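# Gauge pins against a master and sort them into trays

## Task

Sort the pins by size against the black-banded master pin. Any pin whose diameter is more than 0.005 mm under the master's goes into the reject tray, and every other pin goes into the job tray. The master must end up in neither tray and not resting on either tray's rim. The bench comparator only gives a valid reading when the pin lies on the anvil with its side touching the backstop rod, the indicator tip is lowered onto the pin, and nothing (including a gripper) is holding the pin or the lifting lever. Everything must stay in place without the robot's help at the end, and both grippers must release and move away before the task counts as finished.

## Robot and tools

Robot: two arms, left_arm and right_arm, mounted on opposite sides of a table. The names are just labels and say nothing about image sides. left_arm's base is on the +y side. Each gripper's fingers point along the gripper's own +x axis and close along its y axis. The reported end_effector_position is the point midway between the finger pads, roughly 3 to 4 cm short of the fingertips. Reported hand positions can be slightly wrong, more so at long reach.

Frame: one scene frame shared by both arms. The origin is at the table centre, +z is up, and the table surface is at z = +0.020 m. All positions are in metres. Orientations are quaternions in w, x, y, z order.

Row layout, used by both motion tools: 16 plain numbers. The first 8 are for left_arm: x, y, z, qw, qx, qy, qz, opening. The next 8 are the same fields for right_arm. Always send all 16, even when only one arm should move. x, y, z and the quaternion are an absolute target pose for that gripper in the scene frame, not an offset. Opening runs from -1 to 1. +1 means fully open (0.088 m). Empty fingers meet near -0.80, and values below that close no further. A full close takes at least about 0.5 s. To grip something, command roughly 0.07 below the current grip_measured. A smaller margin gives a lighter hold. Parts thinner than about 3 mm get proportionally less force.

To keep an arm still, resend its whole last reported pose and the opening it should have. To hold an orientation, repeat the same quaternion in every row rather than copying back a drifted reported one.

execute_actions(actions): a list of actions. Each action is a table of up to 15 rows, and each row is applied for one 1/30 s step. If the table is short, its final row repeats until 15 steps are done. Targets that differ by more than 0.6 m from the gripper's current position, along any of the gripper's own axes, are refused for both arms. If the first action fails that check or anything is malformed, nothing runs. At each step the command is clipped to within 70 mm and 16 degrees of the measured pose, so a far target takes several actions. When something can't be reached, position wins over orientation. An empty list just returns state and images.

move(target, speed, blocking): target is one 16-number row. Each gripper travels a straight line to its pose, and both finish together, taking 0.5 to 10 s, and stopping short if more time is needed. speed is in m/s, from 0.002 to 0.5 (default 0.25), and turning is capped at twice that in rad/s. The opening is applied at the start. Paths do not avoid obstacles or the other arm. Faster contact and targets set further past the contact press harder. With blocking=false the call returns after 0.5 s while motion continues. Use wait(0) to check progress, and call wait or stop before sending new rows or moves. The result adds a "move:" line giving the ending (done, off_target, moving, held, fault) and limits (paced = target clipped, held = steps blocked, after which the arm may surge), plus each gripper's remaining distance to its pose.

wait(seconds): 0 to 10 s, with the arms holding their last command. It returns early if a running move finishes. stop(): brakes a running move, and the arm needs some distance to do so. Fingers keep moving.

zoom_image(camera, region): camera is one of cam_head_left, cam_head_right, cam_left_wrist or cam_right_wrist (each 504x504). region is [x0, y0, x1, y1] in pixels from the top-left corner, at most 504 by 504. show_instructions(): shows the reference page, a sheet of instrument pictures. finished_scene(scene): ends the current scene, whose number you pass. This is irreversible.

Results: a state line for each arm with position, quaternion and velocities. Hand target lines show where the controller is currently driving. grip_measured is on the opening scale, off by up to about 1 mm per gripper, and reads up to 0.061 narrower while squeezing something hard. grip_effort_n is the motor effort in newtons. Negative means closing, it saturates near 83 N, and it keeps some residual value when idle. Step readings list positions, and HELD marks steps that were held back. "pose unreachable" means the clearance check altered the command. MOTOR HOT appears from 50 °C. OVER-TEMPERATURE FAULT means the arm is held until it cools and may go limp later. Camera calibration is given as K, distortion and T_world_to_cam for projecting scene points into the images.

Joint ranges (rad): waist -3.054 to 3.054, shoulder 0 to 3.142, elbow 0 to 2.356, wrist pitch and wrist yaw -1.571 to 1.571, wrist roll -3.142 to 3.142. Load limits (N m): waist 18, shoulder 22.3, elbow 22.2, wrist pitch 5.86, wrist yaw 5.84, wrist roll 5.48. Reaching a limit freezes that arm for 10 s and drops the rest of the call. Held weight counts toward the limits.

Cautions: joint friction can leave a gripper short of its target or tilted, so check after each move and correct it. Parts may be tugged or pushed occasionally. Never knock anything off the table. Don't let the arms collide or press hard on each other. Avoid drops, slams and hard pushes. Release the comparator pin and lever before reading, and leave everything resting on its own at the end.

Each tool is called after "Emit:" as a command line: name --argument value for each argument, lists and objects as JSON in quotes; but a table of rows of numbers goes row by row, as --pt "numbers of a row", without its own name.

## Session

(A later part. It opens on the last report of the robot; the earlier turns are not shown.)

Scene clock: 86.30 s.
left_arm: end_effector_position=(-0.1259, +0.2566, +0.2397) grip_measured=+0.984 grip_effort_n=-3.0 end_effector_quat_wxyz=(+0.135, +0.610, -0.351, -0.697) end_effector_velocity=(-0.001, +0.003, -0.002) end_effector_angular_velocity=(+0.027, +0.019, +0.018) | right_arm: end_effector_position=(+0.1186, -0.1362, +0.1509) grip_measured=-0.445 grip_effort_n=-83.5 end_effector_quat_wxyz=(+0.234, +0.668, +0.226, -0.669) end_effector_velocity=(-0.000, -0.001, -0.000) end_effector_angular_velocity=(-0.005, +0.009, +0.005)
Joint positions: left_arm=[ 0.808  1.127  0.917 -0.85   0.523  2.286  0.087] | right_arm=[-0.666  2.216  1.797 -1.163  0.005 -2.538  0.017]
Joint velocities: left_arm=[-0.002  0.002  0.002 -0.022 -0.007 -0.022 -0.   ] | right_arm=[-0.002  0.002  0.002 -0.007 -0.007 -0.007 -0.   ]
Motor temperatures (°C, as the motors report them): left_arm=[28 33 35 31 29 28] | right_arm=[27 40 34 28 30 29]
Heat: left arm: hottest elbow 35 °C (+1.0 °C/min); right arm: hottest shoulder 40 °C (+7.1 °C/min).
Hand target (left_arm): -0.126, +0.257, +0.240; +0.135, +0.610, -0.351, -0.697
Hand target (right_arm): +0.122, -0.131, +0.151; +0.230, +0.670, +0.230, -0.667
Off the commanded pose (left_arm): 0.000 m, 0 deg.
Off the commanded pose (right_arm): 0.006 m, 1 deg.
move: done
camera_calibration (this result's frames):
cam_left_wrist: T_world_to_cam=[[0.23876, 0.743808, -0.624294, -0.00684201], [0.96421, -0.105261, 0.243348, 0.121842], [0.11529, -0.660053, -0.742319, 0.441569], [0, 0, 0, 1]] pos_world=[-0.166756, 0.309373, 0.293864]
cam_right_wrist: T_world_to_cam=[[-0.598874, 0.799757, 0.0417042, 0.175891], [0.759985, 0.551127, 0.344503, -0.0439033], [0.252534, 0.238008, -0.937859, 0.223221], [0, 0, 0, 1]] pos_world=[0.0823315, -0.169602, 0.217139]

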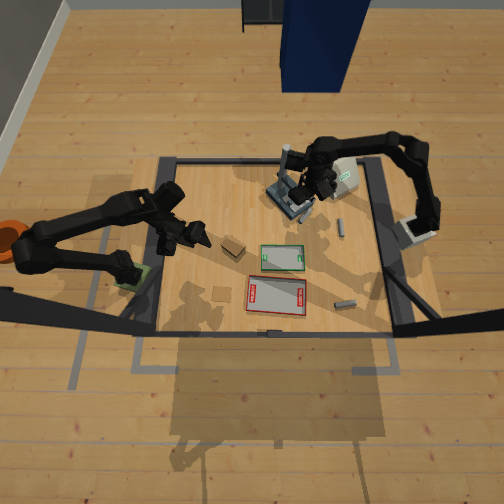

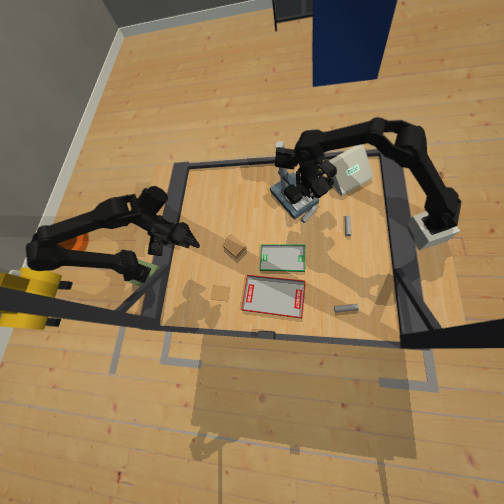

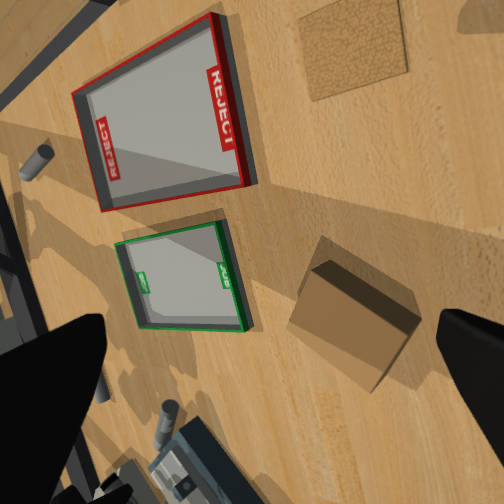

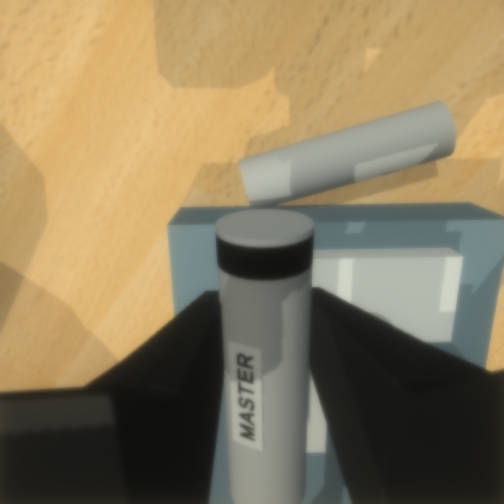

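Emit:
move --target '[-0.1259,0.2566,0.2397,0.135,0.610,-0.351,-0.697,1,0.120,-0.134,0.104,-0.230,-0.669,-0.230,0.669,-0.6]' --speed 0.05

Emit:
move --target '[-0.1259,0.2566,0.2397,0.135,0.610,-0.351,-0.697,1,0.093,-0.098,0.103,-0.230,-0.669,-0.230,0.669,-0.6]' --speed 0.02

Scene clock: 91.07 s.
left_arm: end_effector_position=(-0.1259, +0.2566, +0.2397) grip_measured=+0.984 grip_effort_n=-3.0 end_effector_quat_wxyz=(+0.135, +0.610, -0.351, -0.697) end_effector_velocity=(+0.001, -0.001, -0.001) end_effector_angular_velocity=(+0.003, -0.002, +0.007) | right_arm: end_effector_position=(+0.1136, -0.1317, +0.1158) grip_measured=-0.445 grip_effort_n=-83.5 end_effector_quat_wxyz=(+0.229, +0.667, +0.241, -0.667) end_effector_velocity=(-0.002, -0.005, -0.002) end_effector_angular_velocity=(-0.010, +0.026, -0.014)
Joint positions: left_arm=[ 0.808  1.127  0.917 -0.85   0.523  2.286  0.087] | right_arm=[-0.656  2.241  1.696 -1.013 -0.009 -2.543  0.017]
Joint velocities: left_arm=[-0.002  0.002 -0.002  0.007 -0.007 -0.007 -0.   ] | right_arm=[-0.007 -0.002 -0.012 -0.007 -0.022  0.007 -0.   ]
Motor temperatures (°C, as the motors report them): left_arm=[28 33 35 31 29 28] | right_arm=[27 40 35 28 30 29]
Heat: left arm: hottest elbow 35 °C (+1.0 °C/min); right arm: hottest shoulder 40 °C (+7.1 °C/min).
Hand target (left_arm): -0.126, +0.257, +0.240; +0.135, +0.610, -0.351, -0.697
Hand target (right_arm): +0.120, -0.134, +0.104; +0.230, +0.669, +0.230, -0.669
Off the commanded pose (left_arm): 0.000 m, 0 deg.
Off the commanded pose (right_arm): 0.014 m, 1 deg.
move: off_target (right_arm)
camera_calibration (this result's frames):
cam_left_wrist: T_world_to_cam=[[0.23876, 0.743808, -0.624294, -0.00684201], [0.96421, -0.105261, 0.243348, 0.121842], [0.11529, -0.660053, -0.742319, 0.441569], [0, 0, 0, 1]] pos_world=[-0.166756, 0.309373, 0.293864]
cam_right_wrist: T_world_to_cam=[[-0.610074, 0.78954, 0.0665983, 0.167811], [0.754118, 0.552795, 0.354575, -0.0307404], [0.243136, 0.26654, -0.932653, 0.194783], [0, 0, 0, 1]] pos_world=[0.0782003, -0.167418, 0.181389]

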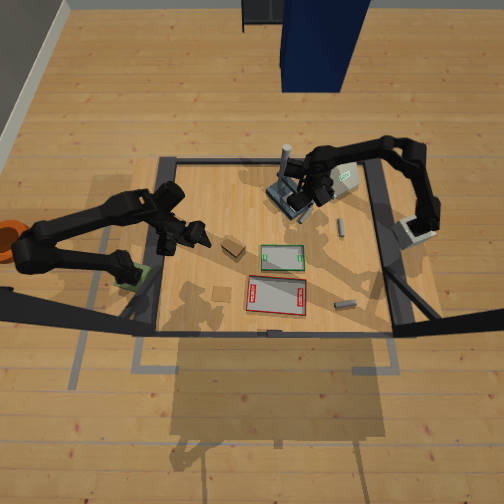

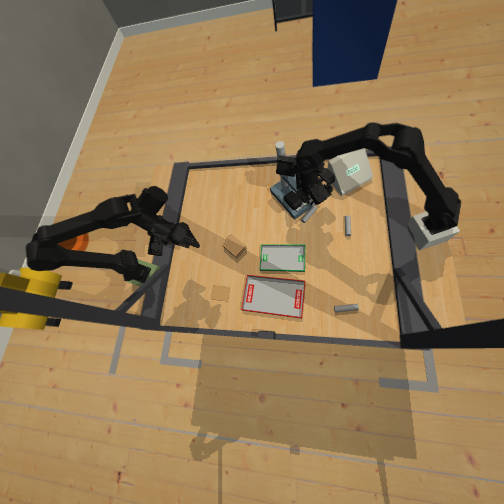

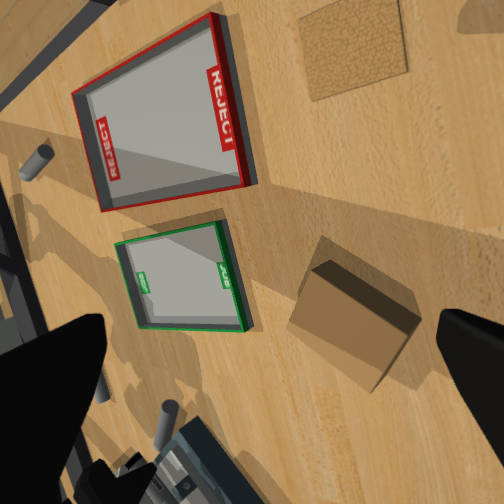

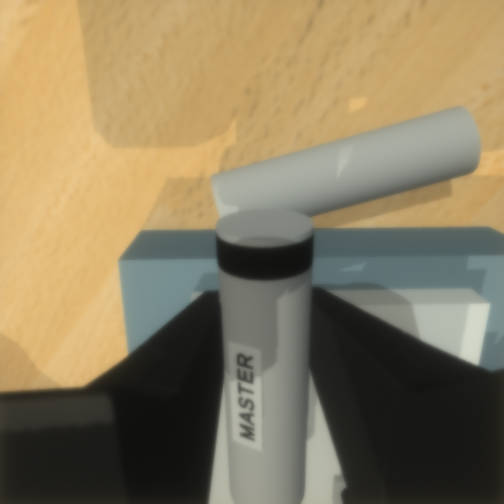

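Scene clock: 93.37 s.
left_arm: end_effector_position=(-0.1259, +0.2566, +0.2397) grip_measured=+0.984 grip_effort_n=-2.6 end_effector_quat_wxyz=(+0.135, +0.610, -0.351, -0.697) end_effector_velocity=(-0.001, +0.004, -0.004) end_effector_angular_velocity=(+0.030, -0.001, +0.009) | right_arm: end_effector_position=(+0.1005, -0.1129, +0.1132) grip_measured=-0.445 grip_effort_n=-83.5 end_effector_quat_wxyz=(+0.230, +0.673, +0.211, -0.670) end_effector_velocity=(-0.003, -0.002, +0.001) end_effector_angular_velocity=(-0.015, +0.011, -0.005)
Joint positions: left_arm=[ 0.808  1.127  0.917 -0.85   0.523  2.286  0.087] | right_arm=[-0.606  2.332  1.841 -1.1    0.018 -2.451  0.017]
Joint velocities: left_arm=[-0.007 -0.002 -0.002 -0.022 -0.022 -0.007 -0.   ] | right_arm=[ 0.002  0.002  0.007 -0.022 -0.007  0.007 -0.   ]
Motor temperatures (°C, as the motors report them): left_arm=[28 33 35 31 29 28] | right_arm=[27 40 35 28 30 29]
Heat: left arm: hottest elbow 35 °C (+1.0 °C/min); right arm: hottest shoulder 40 °C (+6.0 °C/min).
Hand target (left_arm): -0.126, +0.257, +0.240; +0.135, +0.610, -0.351, -0.697
Hand target (right_arm): +0.092, -0.099, +0.104; +0.230, +0.668, +0.230, -0.669
Off the commanded pose (left_arm): 0.000 m, 0 deg.
Off the commanded pose (right_arm): 0.020 m, 2 deg.
move: off_target (right_arm)
camera_calibration (this result's frames):
cam_left_wrist: T_world_to_cam=[[0.23876, 0.743808, -0.624294, -0.00684201], [0.96421, -0.105261, 0.243348, 0.121842], [0.11529, -0.660053, -0.742319, 0.441569], [0, 0, 0, 1]] pos_world=[-0.166756, 0.309373, 0.293864]
cam_right_wrist: T_world_to_cam=[[-0.57694, 0.816407, 0.0249017, 0.149524], [0.77089, 0.534192, 0.346939, -0.0332905], [0.269941, 0.219359, -0.937557, 0.183042], [0, 0, 0, 1]] pos_world=[0.0625191, -0.144441, 0.179439]

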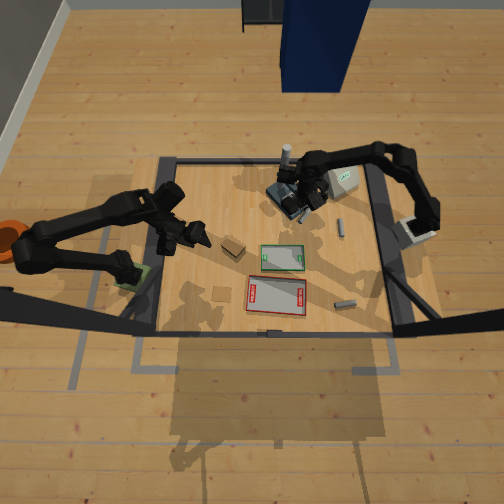

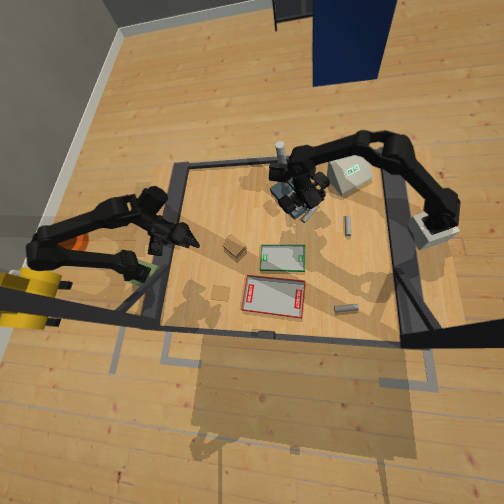

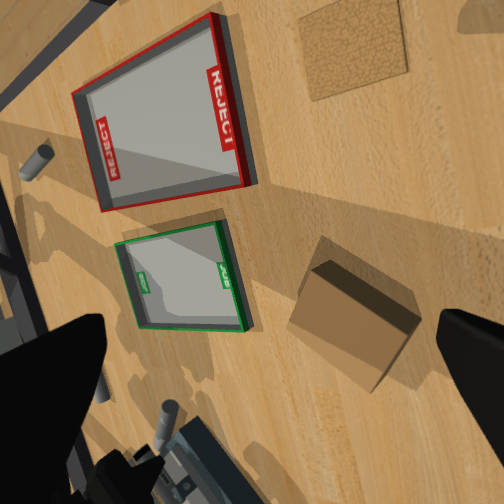

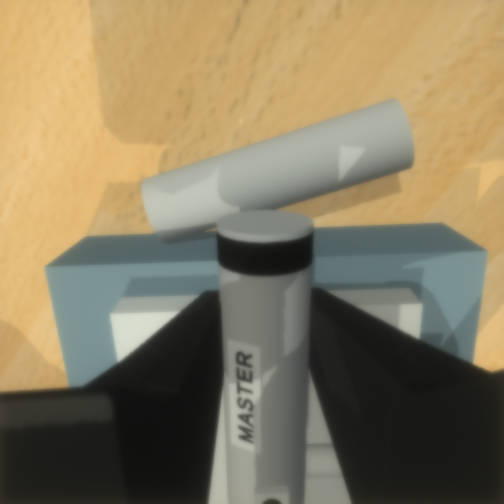

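Emit:
move --target '[-0.1259,0.2566,0.2397,0.135,0.610,-0.351,-0.697,1,0.1,-0.112,0.113,-0.230,-0.669,-0.230,0.669,-0.1]'

Emit:
move --target '[-0.1259,0.2566,0.2397,0.135,0.610,-0.351,-0.697,1,0.1,-0.112,0.165,-0.230,-0.669,-0.230,0.669,-0.1]' --speed 0.08

Emit:
zoom_image --camera "cam_head_right" --region '[325,145,385,205]'

Scene clock: 99.07 s.
left_arm: end_effector_position=(-0.1259, +0.2566, +0.2397) grip_measured=+0.984 grip_effort_n=-2.6 end_effector_quat_wxyz=(+0.135, +0.610, -0.351, -0.697) end_effector_velocity=(-0.002, +0.001, -0.001) end_effector_angular_velocity=(+0.011, +0.003, +0.002) | right_arm: end_effector_position=(+0.0990, -0.1112, +0.1139) grip_measured=-0.106 grip_effort_n=15.6 end_effector_quat_wxyz=(+0.231, +0.670, +0.227, -0.668) end_effector_velocity=(-0.004, +0.003, +0.000) end_effector_angular_velocity=(+0.022, +0.017, +0.024)
Joint positions: left_arm=[ 0.808  1.127  0.917 -0.85   0.523  2.286  0.087] | right_arm=[-0.606  2.321  1.825 -1.077  0.006 -2.476  0.034]
Joint velocities: left_arm=[-0.007 -0.002 -0.002 -0.007 -0.007 -0.007 -0.   ] | right_arm=[ 0.002 -0.007 -0.012  0.022 -0.022 -0.022  0.001]
Motor temperatures (°C, as the motors report them): left_arm=[28 33 35 31 29 28] | right_arm=[27 40 36 30 30 29]
Heat: left arm: hottest elbow 35 °C (+1.0 °C/min); right arm: hottest shoulder 40 °C (+6.1 °C/min).
Hand target (left_arm): -0.126, +0.257, +0.240; +0.135, +0.610, -0.351, -0.697
Hand target (right_arm): +0.100, -0.112, +0.113; +0.230, +0.669, +0.230, -0.669
Off the commanded pose (left_arm): 0.000 m, 0 deg.
Off the commanded pose (right_arm): 0.002 m, 0 deg.
move: done
camera_calibration (this result's frames):
cam_left_wrist: T_world_to_cam=[[0.23876, 0.743808, -0.624294, -0.00684201], [0.96421, -0.105261, 0.243348, 0.121842], [0.11529, -0.660053, -0.742319, 0.441569], [0, 0, 0, 1]] pos_world=[-0.166756, 0.309373, 0.293864]
cam_right_wrist: T_world_to_cam=[[-0.597192, 0.800801, 0.0455962, 0.14515], [0.760091, 0.546845, 0.35103, -0.0312333], [0.256171, 0.244289, -0.935253, 0.187547], [0, 0, 0, 1]] pos_world=[0.0623787, -0.144972, 0.179749]

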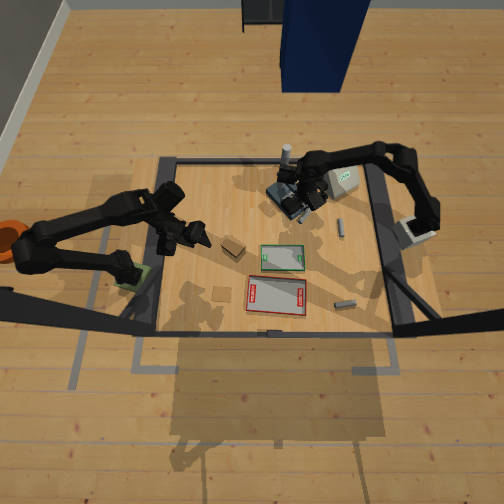

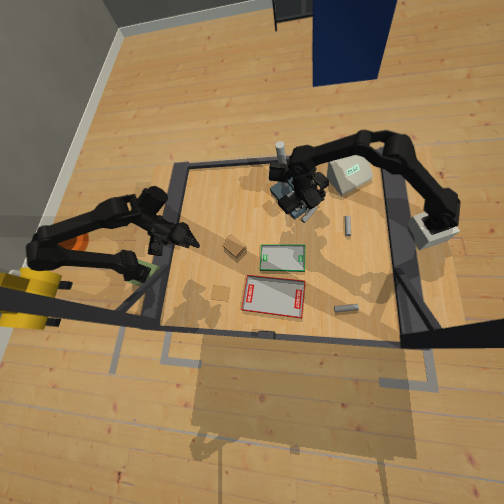

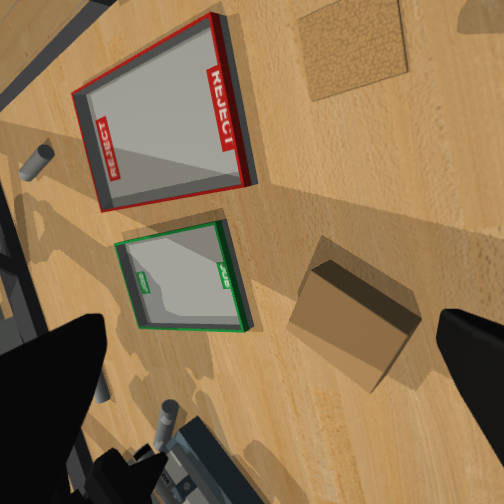

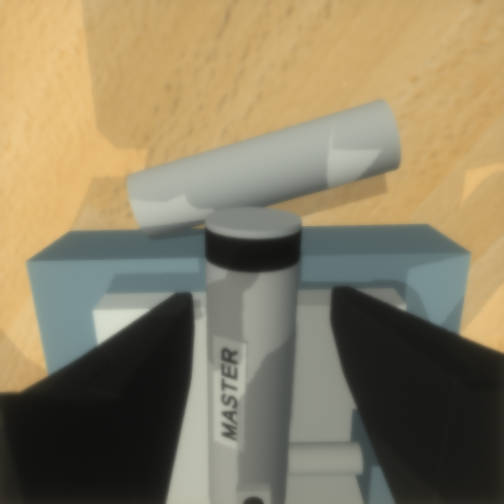

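Scene clock: 100.13 s.
left_arm: end_effector_position=(-0.1259, +0.2566, +0.2397) grip_measured=+0.984 grip_effort_n=-2.6 end_effector_quat_wxyz=(+0.135, +0.610, -0.351, -0.697) end_effector_velocity=(+0.000, +0.004, -0.004) end_effector_angular_velocity=(+0.027, -0.010, +0.003) | right_arm: end_effector_position=(+0.0986, -0.1148, +0.1571) grip_measured=-0.103 grip_effort_n=14.2 end_effector_quat_wxyz=(+0.236, +0.666, +0.223, -0.671) end_effector_velocity=(+0.000, +0.000, +0.003) end_effector_angular_velocity=(+0.004, +0.006, -0.010)
Joint positions: left_arm=[ 0.808  1.127  0.917 -0.85   0.523  2.286  0.087] | right_arm=[-0.608  2.286  1.938 -1.242  0.003 -2.479  0.034]
Joint velocities: left_arm=[-0.002 -0.002 -0.002 -0.022 -0.022  0.007 -0.   ] | right_arm=[-0.002 -0.002  0.007 -0.007 -0.007  0.007 -0.   ]
Motor temperatures (°C, as the motors report them): left_arm=[28 33 35 31 29 28] | right_arm=[27 41 36 30 30 29]
Heat: left arm: hottest elbow 35 °C (+1.0 °C/min); right arm: hottest shoulder 41 °C (+7.1 °C/min).
Hand target (left_arm): -0.126, +0.257, +0.240; +0.135, +0.610, -0.351, -0.697
Hand target (right_arm): +0.100, -0.113, +0.165; +0.230, +0.669, +0.230, -0.669
Off the commanded pose (left_arm): 0.000 m, 0 deg.
Off the commanded pose (right_arm): 0.008 m, 1 deg.
move: done
camera_calibration (this result's frames):
cam_left_wrist: T_world_to_cam=[[0.23876, 0.743808, -0.624294, -0.00684201], [0.96421, -0.105261, 0.243348, 0.121842], [0.11529, -0.660053, -0.742319, 0.441569], [0, 0, 0, 1]] pos_world=[-0.166756, 0.309373, 0.293864]
cam_right_wrist: T_world_to_cam=[[-0.597531, 0.800968, 0.0375067, 0.147151], [0.761773, 0.552446, 0.338386, -0.0416934], [0.250316, 0.230768, -0.94026, 0.228806], [0, 0, 0, 1]] pos_world=[0.0624146, -0.147631, 0.223726]

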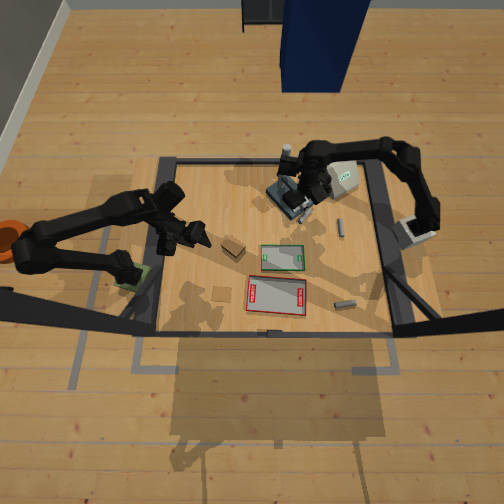

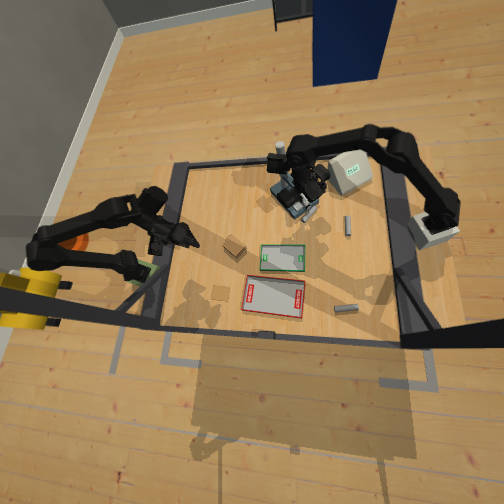

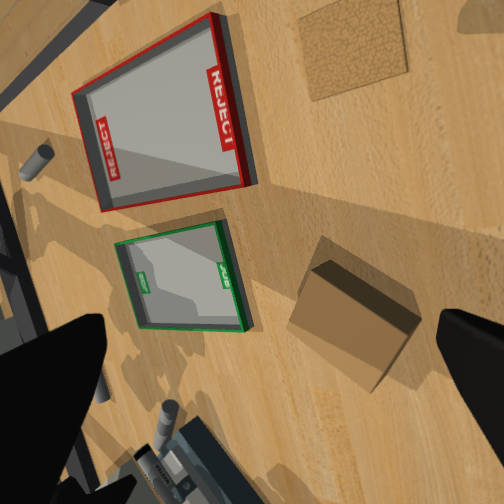

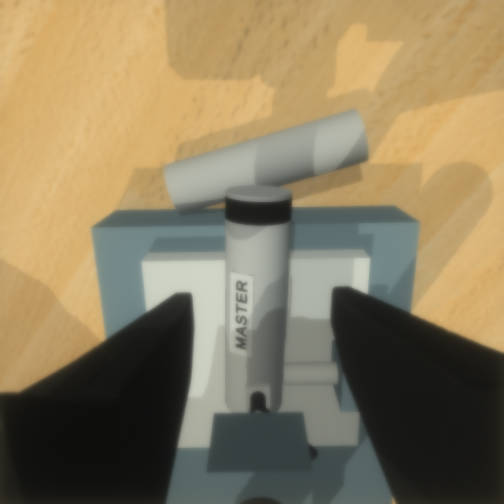

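Region (325, 145, 385, 205) of cam_head_right's 504x504 image, scaled by 8.400, with more detail than that image has.

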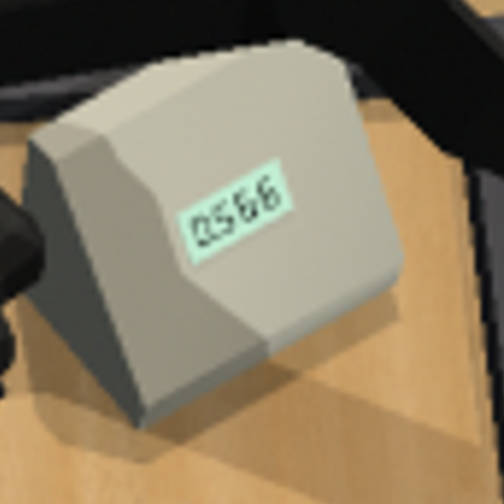

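Emit:
move --target '[-0.1259,0.2566,0.2397,0.135,0.610,-0.351,-0.697,1,0.101,-0.114,0.106,-0.230,-0.669,-0.230,0.669,-0.1]' --speed 0.05

Emit:
move --target '[-0.1259,0.2566,0.2397,0.135,0.610,-0.351,-0.697,1,0.101,-0.114,0.106,-0.230,-0.669,-0.230,0.669,-0.6]'

Emit:
move --target '[-0.1259,0.2566,0.2397,0.135,0.610,-0.351,-0.697,1,0.114,-0.131,0.116,-0.230,-0.669,-0.230,0.669,-0.6]' --speed 0.03

Emit:
move --target '[-0.1259,0.2566,0.2397,0.135,0.610,-0.351,-0.697,1,0.122,-0.124,0.116,-0.230,-0.669,-0.230,0.669,-0.6]' --speed 0.03

Emit:
move --target '[-0.1259,0.2566,0.2397,0.135,0.610,-0.351,-0.697,1,0.103,-0.099,0.105,-0.230,-0.669,-0.230,0.669,-0.6]' --speed 0.02

Scene clock: 111.07 s.
left_arm: end_effector_position=(-0.1259, +0.2566, +0.2397) grip_measured=+0.984 grip_effort_n=-2.6 end_effector_quat_wxyz=(+0.135, +0.610, -0.351, -0.697) end_effector_velocity=(-0.000, +0.005, -0.006) end_effector_angular_velocity=(+0.034, +0.001, +0.014) | right_arm: end_effector_position=(+0.1004, -0.1104, +0.1154) grip_measured=-0.103 grip_effort_n=14.7 end_effector_quat_wxyz=(+0.225, +0.673, +0.235, -0.664) end_effector_velocity=(+0.000, +0.001, +0.000) end_effector_angular_velocity=(+0.009, +0.005, +0.020)
Joint positions: left_arm=[ 0.808  1.127  0.917 -0.85   0.523  2.286  0.087] | right_arm=[-0.61   2.304  1.8   -1.048  0.003 -2.482  0.034]
Joint velocities: left_arm=[-0.002 -0.002 -0.007 -0.022 -0.022 -0.007 -0.   ] | right_arm=[-0.002 -0.002 -0.002  0.007 -0.007 -0.022 -0.   ]
Motor temperatures (°C, as the motors report them): left_arm=[28 33 35 31 29 28] | right_arm=[27 44 36 30 30 29]
Heat: left arm: hottest elbow 35 °C (+1.0 °C/min); right arm: hottest shoulder 44 °C (+8.1 °C/min).
Hand target (left_arm): -0.126, +0.257, +0.240; +0.135, +0.610, -0.351, -0.697
Hand target (right_arm): +0.101, -0.113, +0.106; +0.230, +0.669, +0.230, -0.669
Off the commanded pose (left_arm): 0.000 m, 0 deg.
Off the commanded pose (right_arm): 0.010 m, 1 deg.
move: off_target (right_arm)
camera_calibration (this result's frames):
cam_left_wrist: T_world_to_cam=[[0.23876, 0.743808, -0.624294, -0.00684201], [0.96421, -0.105261, 0.243348, 0.121842], [0.11529, -0.660053, -0.742319, 0.441569], [0, 0, 0, 1]] pos_world=[-0.166756, 0.309373, 0.293864]
cam_right_wrist: T_world_to_cam=[[-0.598882, 0.798409, 0.0623151, 0.143302], [0.758083, 0.540106, 0.365508, -0.0355252], [0.258168, 0.266136, -0.92872, 0.18983], [0, 0, 0, 1]] pos_world=[0.0637439, -0.145747, 0.180354]

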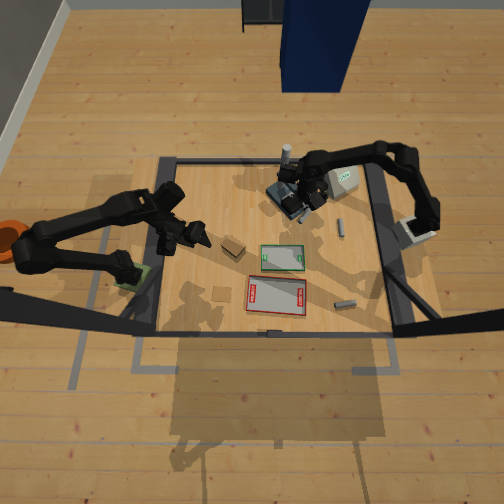

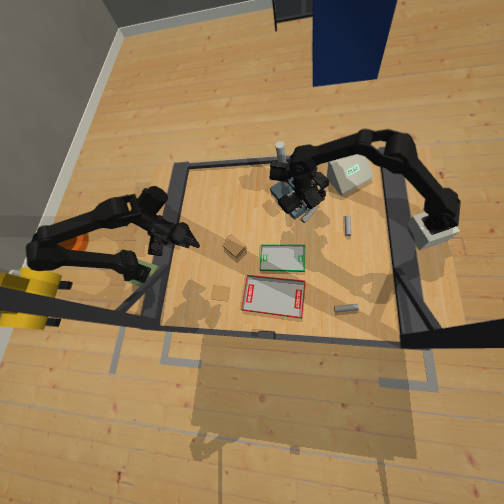

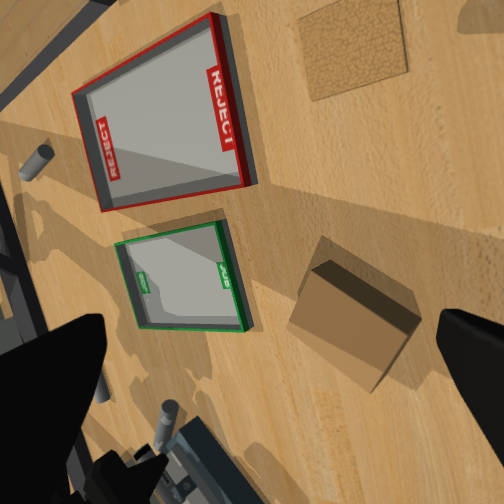

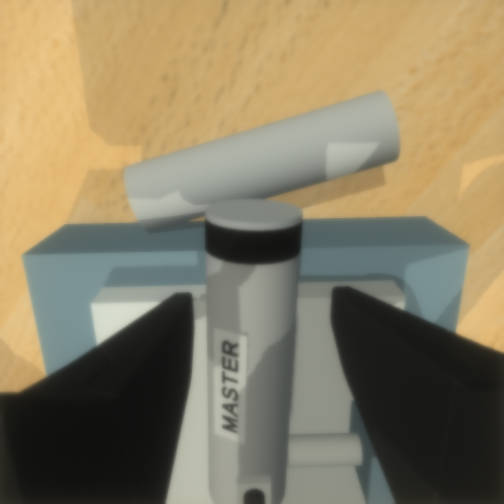

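Scene clock: 111.77 s.
left_arm: end_effector_position=(-0.1259, +0.2566, +0.2397) grip_measured=+0.984 grip_effort_n=-2.6 end_effector_quat_wxyz=(+0.135, +0.610, -0.351, -0.697) end_effector_velocity=(+0.001, -0.000, -0.000) end_effector_angular_velocity=(-0.002, -0.005, +0.007) | right_arm: end_effector_position=(+0.1018, -0.1125, +0.1144) grip_measured=-0.435 grip_effort_n=-83.5 end_effector_quat_wxyz=(+0.227, +0.674, +0.231, -0.663) end_effector_velocity=(-0.001, -0.002, +0.000) end_effector_angular_velocity=(-0.002, +0.023, +0.000)
Joint positions: left_arm=[ 0.808  1.127  0.917 -0.85   0.523  2.286  0.087] | right_arm=[-0.612  2.304  1.797 -1.051  0.01  -2.482  0.018]
Joint velocities: left_arm=[-0.002 -0.002 -0.002  0.007 -0.007 -0.007  0.   ] | right_arm=[-0.007 -0.002 -0.002 -0.007 -0.022 -0.007 -0.   ]
Motor temperatures (°C, as the motors report them): left_arm=[28 33 35 31 29 28] | right_arm=[27 44 36 30 30 29]
Heat: left arm: hottest elbow 35 °C (+1.0 °C/min); right arm: hottest shoulder 44 °C (+8.0 °C/min).
Hand target (left_arm): -0.126, +0.257, +0.240; +0.135, +0.610, -0.351, -0.697
Hand target (right_arm): +0.101, -0.114, +0.106; +0.230, +0.669, +0.230, -0.669
Off the commanded pose (left_arm): 0.000 m, 0 deg.
Off the commanded pose (right_arm): 0.009 m, 1 deg.
move: off_target (right_arm)
camera_calibration (this result's frames):
cam_left_wrist: T_world_to_cam=[[0.23876, 0.743808, -0.624294, -0.00684201], [0.96421, -0.105261, 0.243348, 0.121842], [0.11529, -0.660053, -0.742319, 0.441569], [0, 0, 0, 1]] pos_world=[-0.166756, 0.309373, 0.293864]
cam_right_wrist: T_world_to_cam=[[-0.597583, 0.800113, 0.0520896, 0.147105], [0.757103, 0.541683, 0.365205, -0.0347202], [0.263989, 0.257677, -0.929469, 0.18772], [0, 0, 0, 1]] pos_world=[0.0646384, -0.147265, 0.179497]

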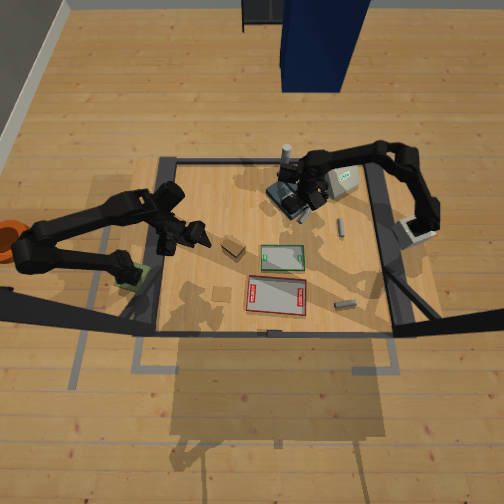

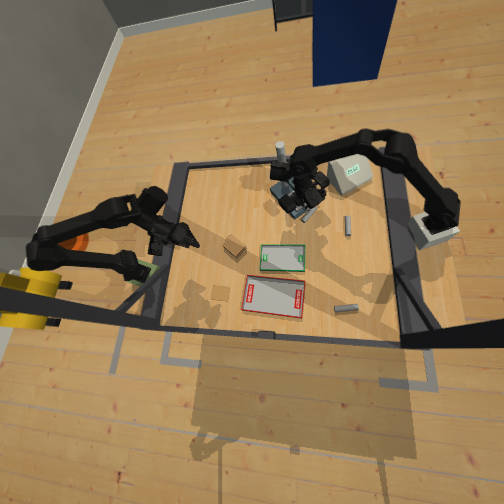

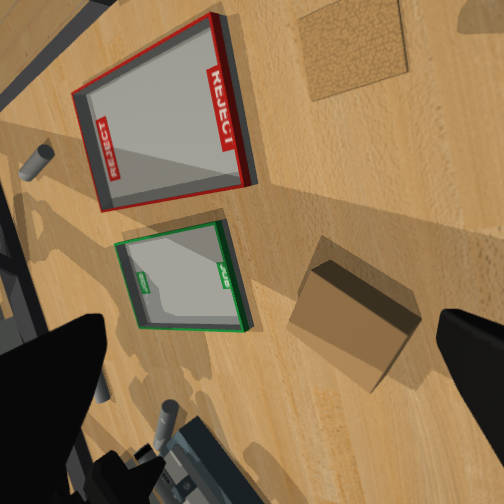

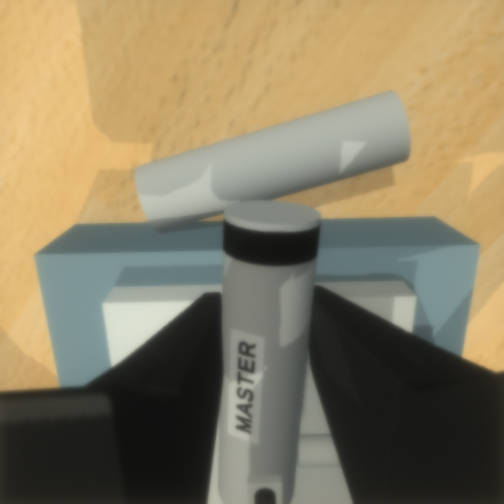

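Scene clock: 112.87 s.
left_arm: end_effector_position=(-0.1259, +0.2566, +0.2397) grip_measured=+0.984 grip_effort_n=-2.6 end_effector_quat_wxyz=(+0.135, +0.610, -0.351, -0.697) end_effector_velocity=(-0.001, +0.002, -0.003) end_effector_angular_velocity=(+0.015, +0.005, +0.007) | right_arm: end_effector_position=(+0.1072, -0.1268, +0.1141) grip_measured=-0.435 grip_effort_n=-83.5 end_effector_quat_wxyz=(+0.234, +0.665, +0.236, -0.669) end_effector_velocity=(-0.001, -0.004, +0.000) end_effector_angular_velocity=(-0.010, +0.010, +0.020)
Joint positions: left_arm=[ 0.808  1.127  0.917 -0.85   0.523  2.286  0.087] | right_arm=[-0.637  2.266  1.731 -1.036 -0.006 -2.523  0.018]
Joint velocities: left_arm=[-0.002 -0.002 -0.007 -0.007 -0.007 -0.007 -0.   ] | right_arm=[-0.002 -0.007 -0.012 -0.007 -0.007 -0.022  0.   ]
Motor temperatures (°C, as the motors report them): left_arm=[28 33 35 31 29 28] | right_arm=[27 45 36 30 30 29]
Heat: left arm: hottest elbow 35 °C (+1.0 °C/min); right arm: hottest shoulder 45 °C (+8.2 °C/min).
Hand target (left_arm): -0.126, +0.257, +0.240; +0.135, +0.610, -0.351, -0.697
Hand target (right_arm): +0.114, -0.131, +0.116; +0.230, +0.669, +0.230, -0.669
Off the commanded pose (left_arm): 0.000 m, 0 deg.
Off the commanded pose (right_arm): 0.008 m, 1 deg.
move: done
camera_calibration (this result's frames):
cam_left_wrist: T_world_to_cam=[[0.23876, 0.743808, -0.624294, -0.00684201], [0.96421, -0.105261, 0.243348, 0.121842], [0.11529, -0.660053, -0.742319, 0.441569], [0, 0, 0, 1]] pos_world=[-0.166756, 0.309373, 0.293864]
cam_right_wrist: T_world_to_cam=[[-0.609416, 0.790869, 0.0560116, 0.161422], [0.754772, 0.557068, 0.346404, -0.0266827], [0.242758, 0.25338, -0.936412, 0.192184], [0, 0, 0, 1]] pos_world=[0.0718583, -0.161495, 0.180165]

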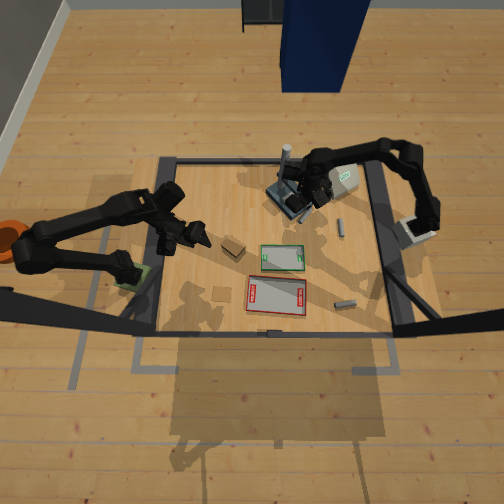

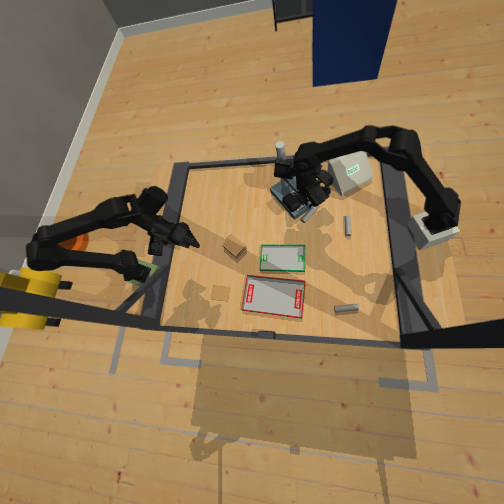

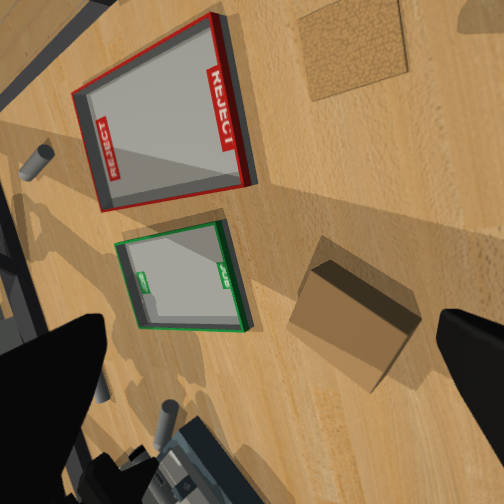

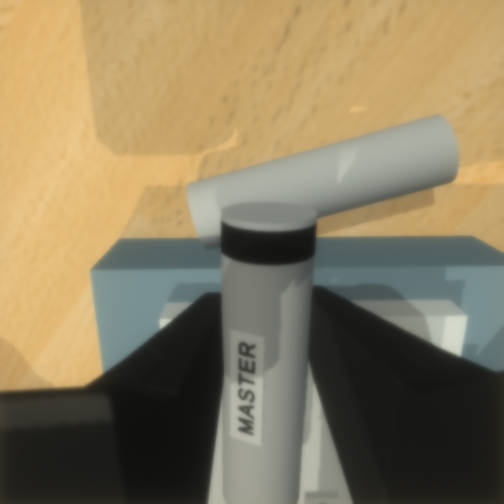

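Scene clock: 113.60 s.
left_arm: end_effector_position=(-0.1259, +0.2566, +0.2397) grip_measured=+0.984 grip_effort_n=-2.6 end_effector_quat_wxyz=(+0.135, +0.610, -0.351, -0.697) end_effector_velocity=(+0.002, -0.003, +0.004) end_effector_angular_velocity=(-0.023, -0.017, +0.007) | right_arm: end_effector_position=(+0.1089, -0.1270, +0.1172) grip_measured=-0.435 grip_effort_n=-83.5 end_effector_quat_wxyz=(+0.239, +0.660, +0.236, -0.671) end_effector_velocity=(-0.000, -0.001, +0.002) end_effector_angular_velocity=(-0.009, +0.011, +0.019)
Joint positions: left_arm=[ 0.808  1.127  0.917 -0.85   0.523  2.286  0.087] | right_arm=[-0.643  2.274  1.757 -1.066 -0.01  -2.538  0.018]
Joint velocities: left_arm=[-0.002 -0.007  0.002  0.022 -0.007 -0.007 -0.   ] | right_arm=[-0.002  0.002  0.012 -0.022 -0.007 -0.022 -0.   ]
Motor temperatures (°C, as the motors report them): left_arm=[28 33 35 31 29 28] | right_arm=[27 45 36 30 30 29]
Heat: left arm: hottest elbow 35 °C (+1.0 °C/min); right arm: hottest shoulder 45 °C (+8.1 °C/min).
Hand target (left_arm): -0.126, +0.257, +0.240; +0.135, +0.610, -0.351, -0.697
Hand target (right_arm): +0.122, -0.124, +0.116; +0.230, +0.669, +0.230, -0.668
Off the commanded pose (left_arm): 0.000 m, 0 deg.
Off the commanded pose (right_arm): 0.014 m, 2 deg.
move: off_target (right_arm)
camera_calibration (this result's frames):
cam_left_wrist: T_world_to_cam=[[0.23876, 0.743808, -0.624294, -0.00684201], [0.96421, -0.105261, 0.243348, 0.121842], [0.11529, -0.660053, -0.742319, 0.441569], [0, 0, 0, 1]] pos_world=[-0.166756, 0.309373, 0.293864]
cam_right_wrist: T_world_to_cam=[[-0.616491, 0.785584, 0.052879, 0.162867], [0.752053, 0.567628, 0.334985, -0.0258714], [0.233143, 0.246283, -0.940739, 0.195367], [0, 0, 0, 1]] pos_world=[0.0743141, -0.161376, 0.183844]

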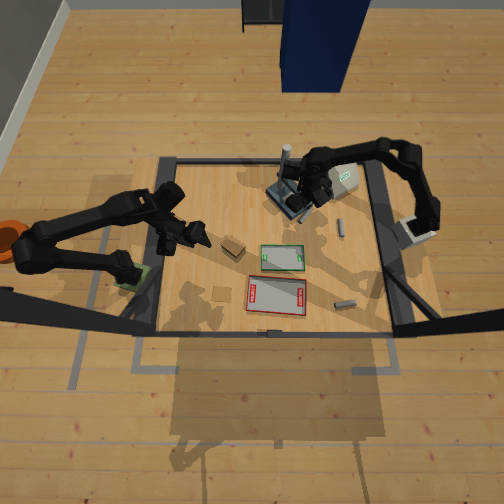

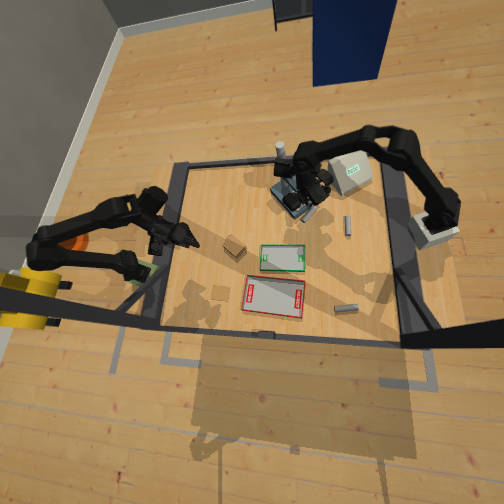

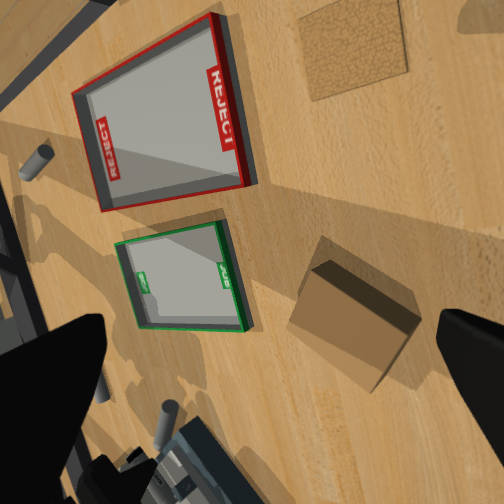

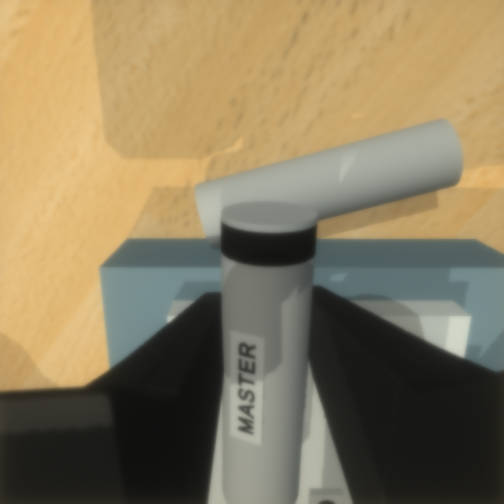

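Scene clock: 115.37 s.
left_arm: end_effector_position=(-0.1259, +0.2566, +0.2397) grip_measured=+0.984 grip_effort_n=-2.6 end_effector_quat_wxyz=(+0.135, +0.610, -0.351, -0.697) end_effector_velocity=(+0.001, +0.003, -0.005) end_effector_angular_velocity=(+0.026, -0.003, +0.014) | right_arm: end_effector_position=(+0.1054, -0.1277, +0.1147) grip_measured=-0.435 grip_effort_n=-83.5 end_effector_quat_wxyz=(+0.235, +0.661, +0.199, -0.685) end_effector_velocity=(-0.000, -0.001, -0.000) end_effector_angular_velocity=(-0.005, +0.009, -0.010)
Joint positions: left_arm=[ 0.808  1.127  0.917 -0.85   0.523  2.286  0.087] | right_arm=[-0.632  2.314  1.813 -1.131 -0.    -2.465  0.018]
Joint velocities: left_arm=[-0.002  0.002 -0.007 -0.007 -0.022 -0.007 -0.   ] | right_arm=[-0.002  0.002  0.002 -0.007 -0.007  0.007 -0.   ]
Motor temperatures (°C, as the motors report them): left_arm=[28 33 35 31 29 28] | right_arm=[27 44 37 30 30 29]
Heat: left arm: hottest elbow 35 °C (+1.0 °C/min); right arm: hottest shoulder 44 °C (+7.1 °C/min).
Hand target (left_arm): -0.126, +0.257, +0.240; +0.135, +0.610, -0.351, -0.697
Hand target (right_arm): +0.102, -0.101, +0.106; +0.229, +0.669, +0.230, -0.669
Off the commanded pose (left_arm): 0.000 m, 0 deg.
Off the commanded pose (right_arm): 0.030 m, 4 deg.
move: off_target (right_arm)
camera_calibration (this result's frames):
cam_left_wrist: T_world_to_cam=[[0.23876, 0.743808, -0.624294, -0.00684201], [0.96421, -0.105261, 0.243348, 0.121842], [0.11529, -0.660053, -0.742319, 0.441569], [0, 0, 0, 1]] pos_world=[-0.166756, 0.309373, 0.293864]
cam_right_wrist: T_world_to_cam=[[-0.566396, 0.82403, 0.013026, 0.16563], [0.786757, 0.535936, 0.306245, -0.0264915], [0.245374, 0.183704, -0.951864, 0.186009], [0, 0, 0, 1]] pos_world=[0.0690131, -0.156457, 0.183011]

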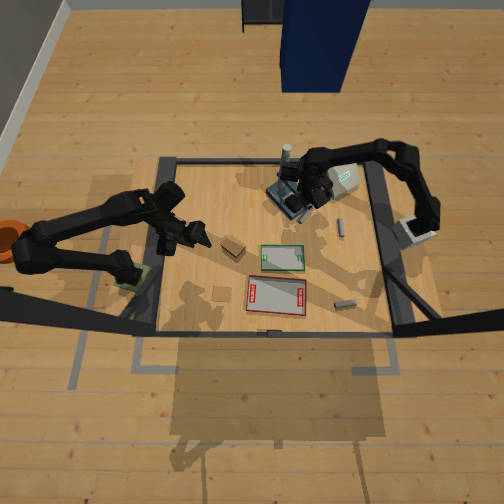

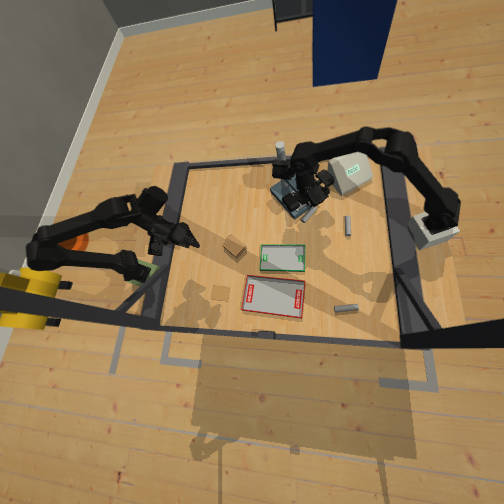

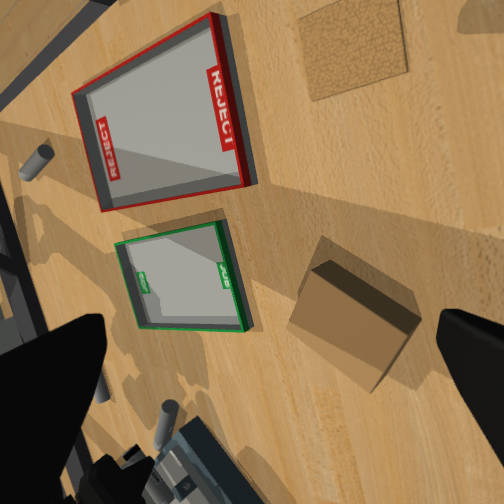

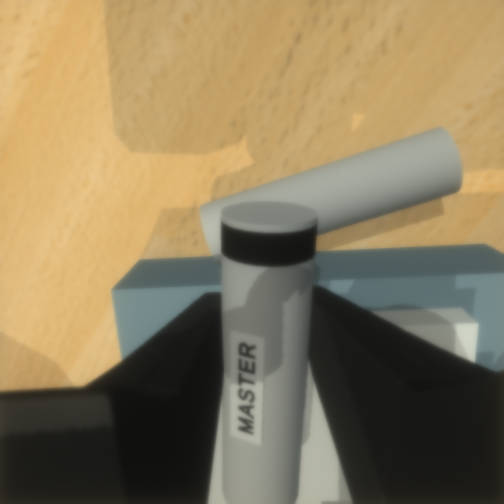

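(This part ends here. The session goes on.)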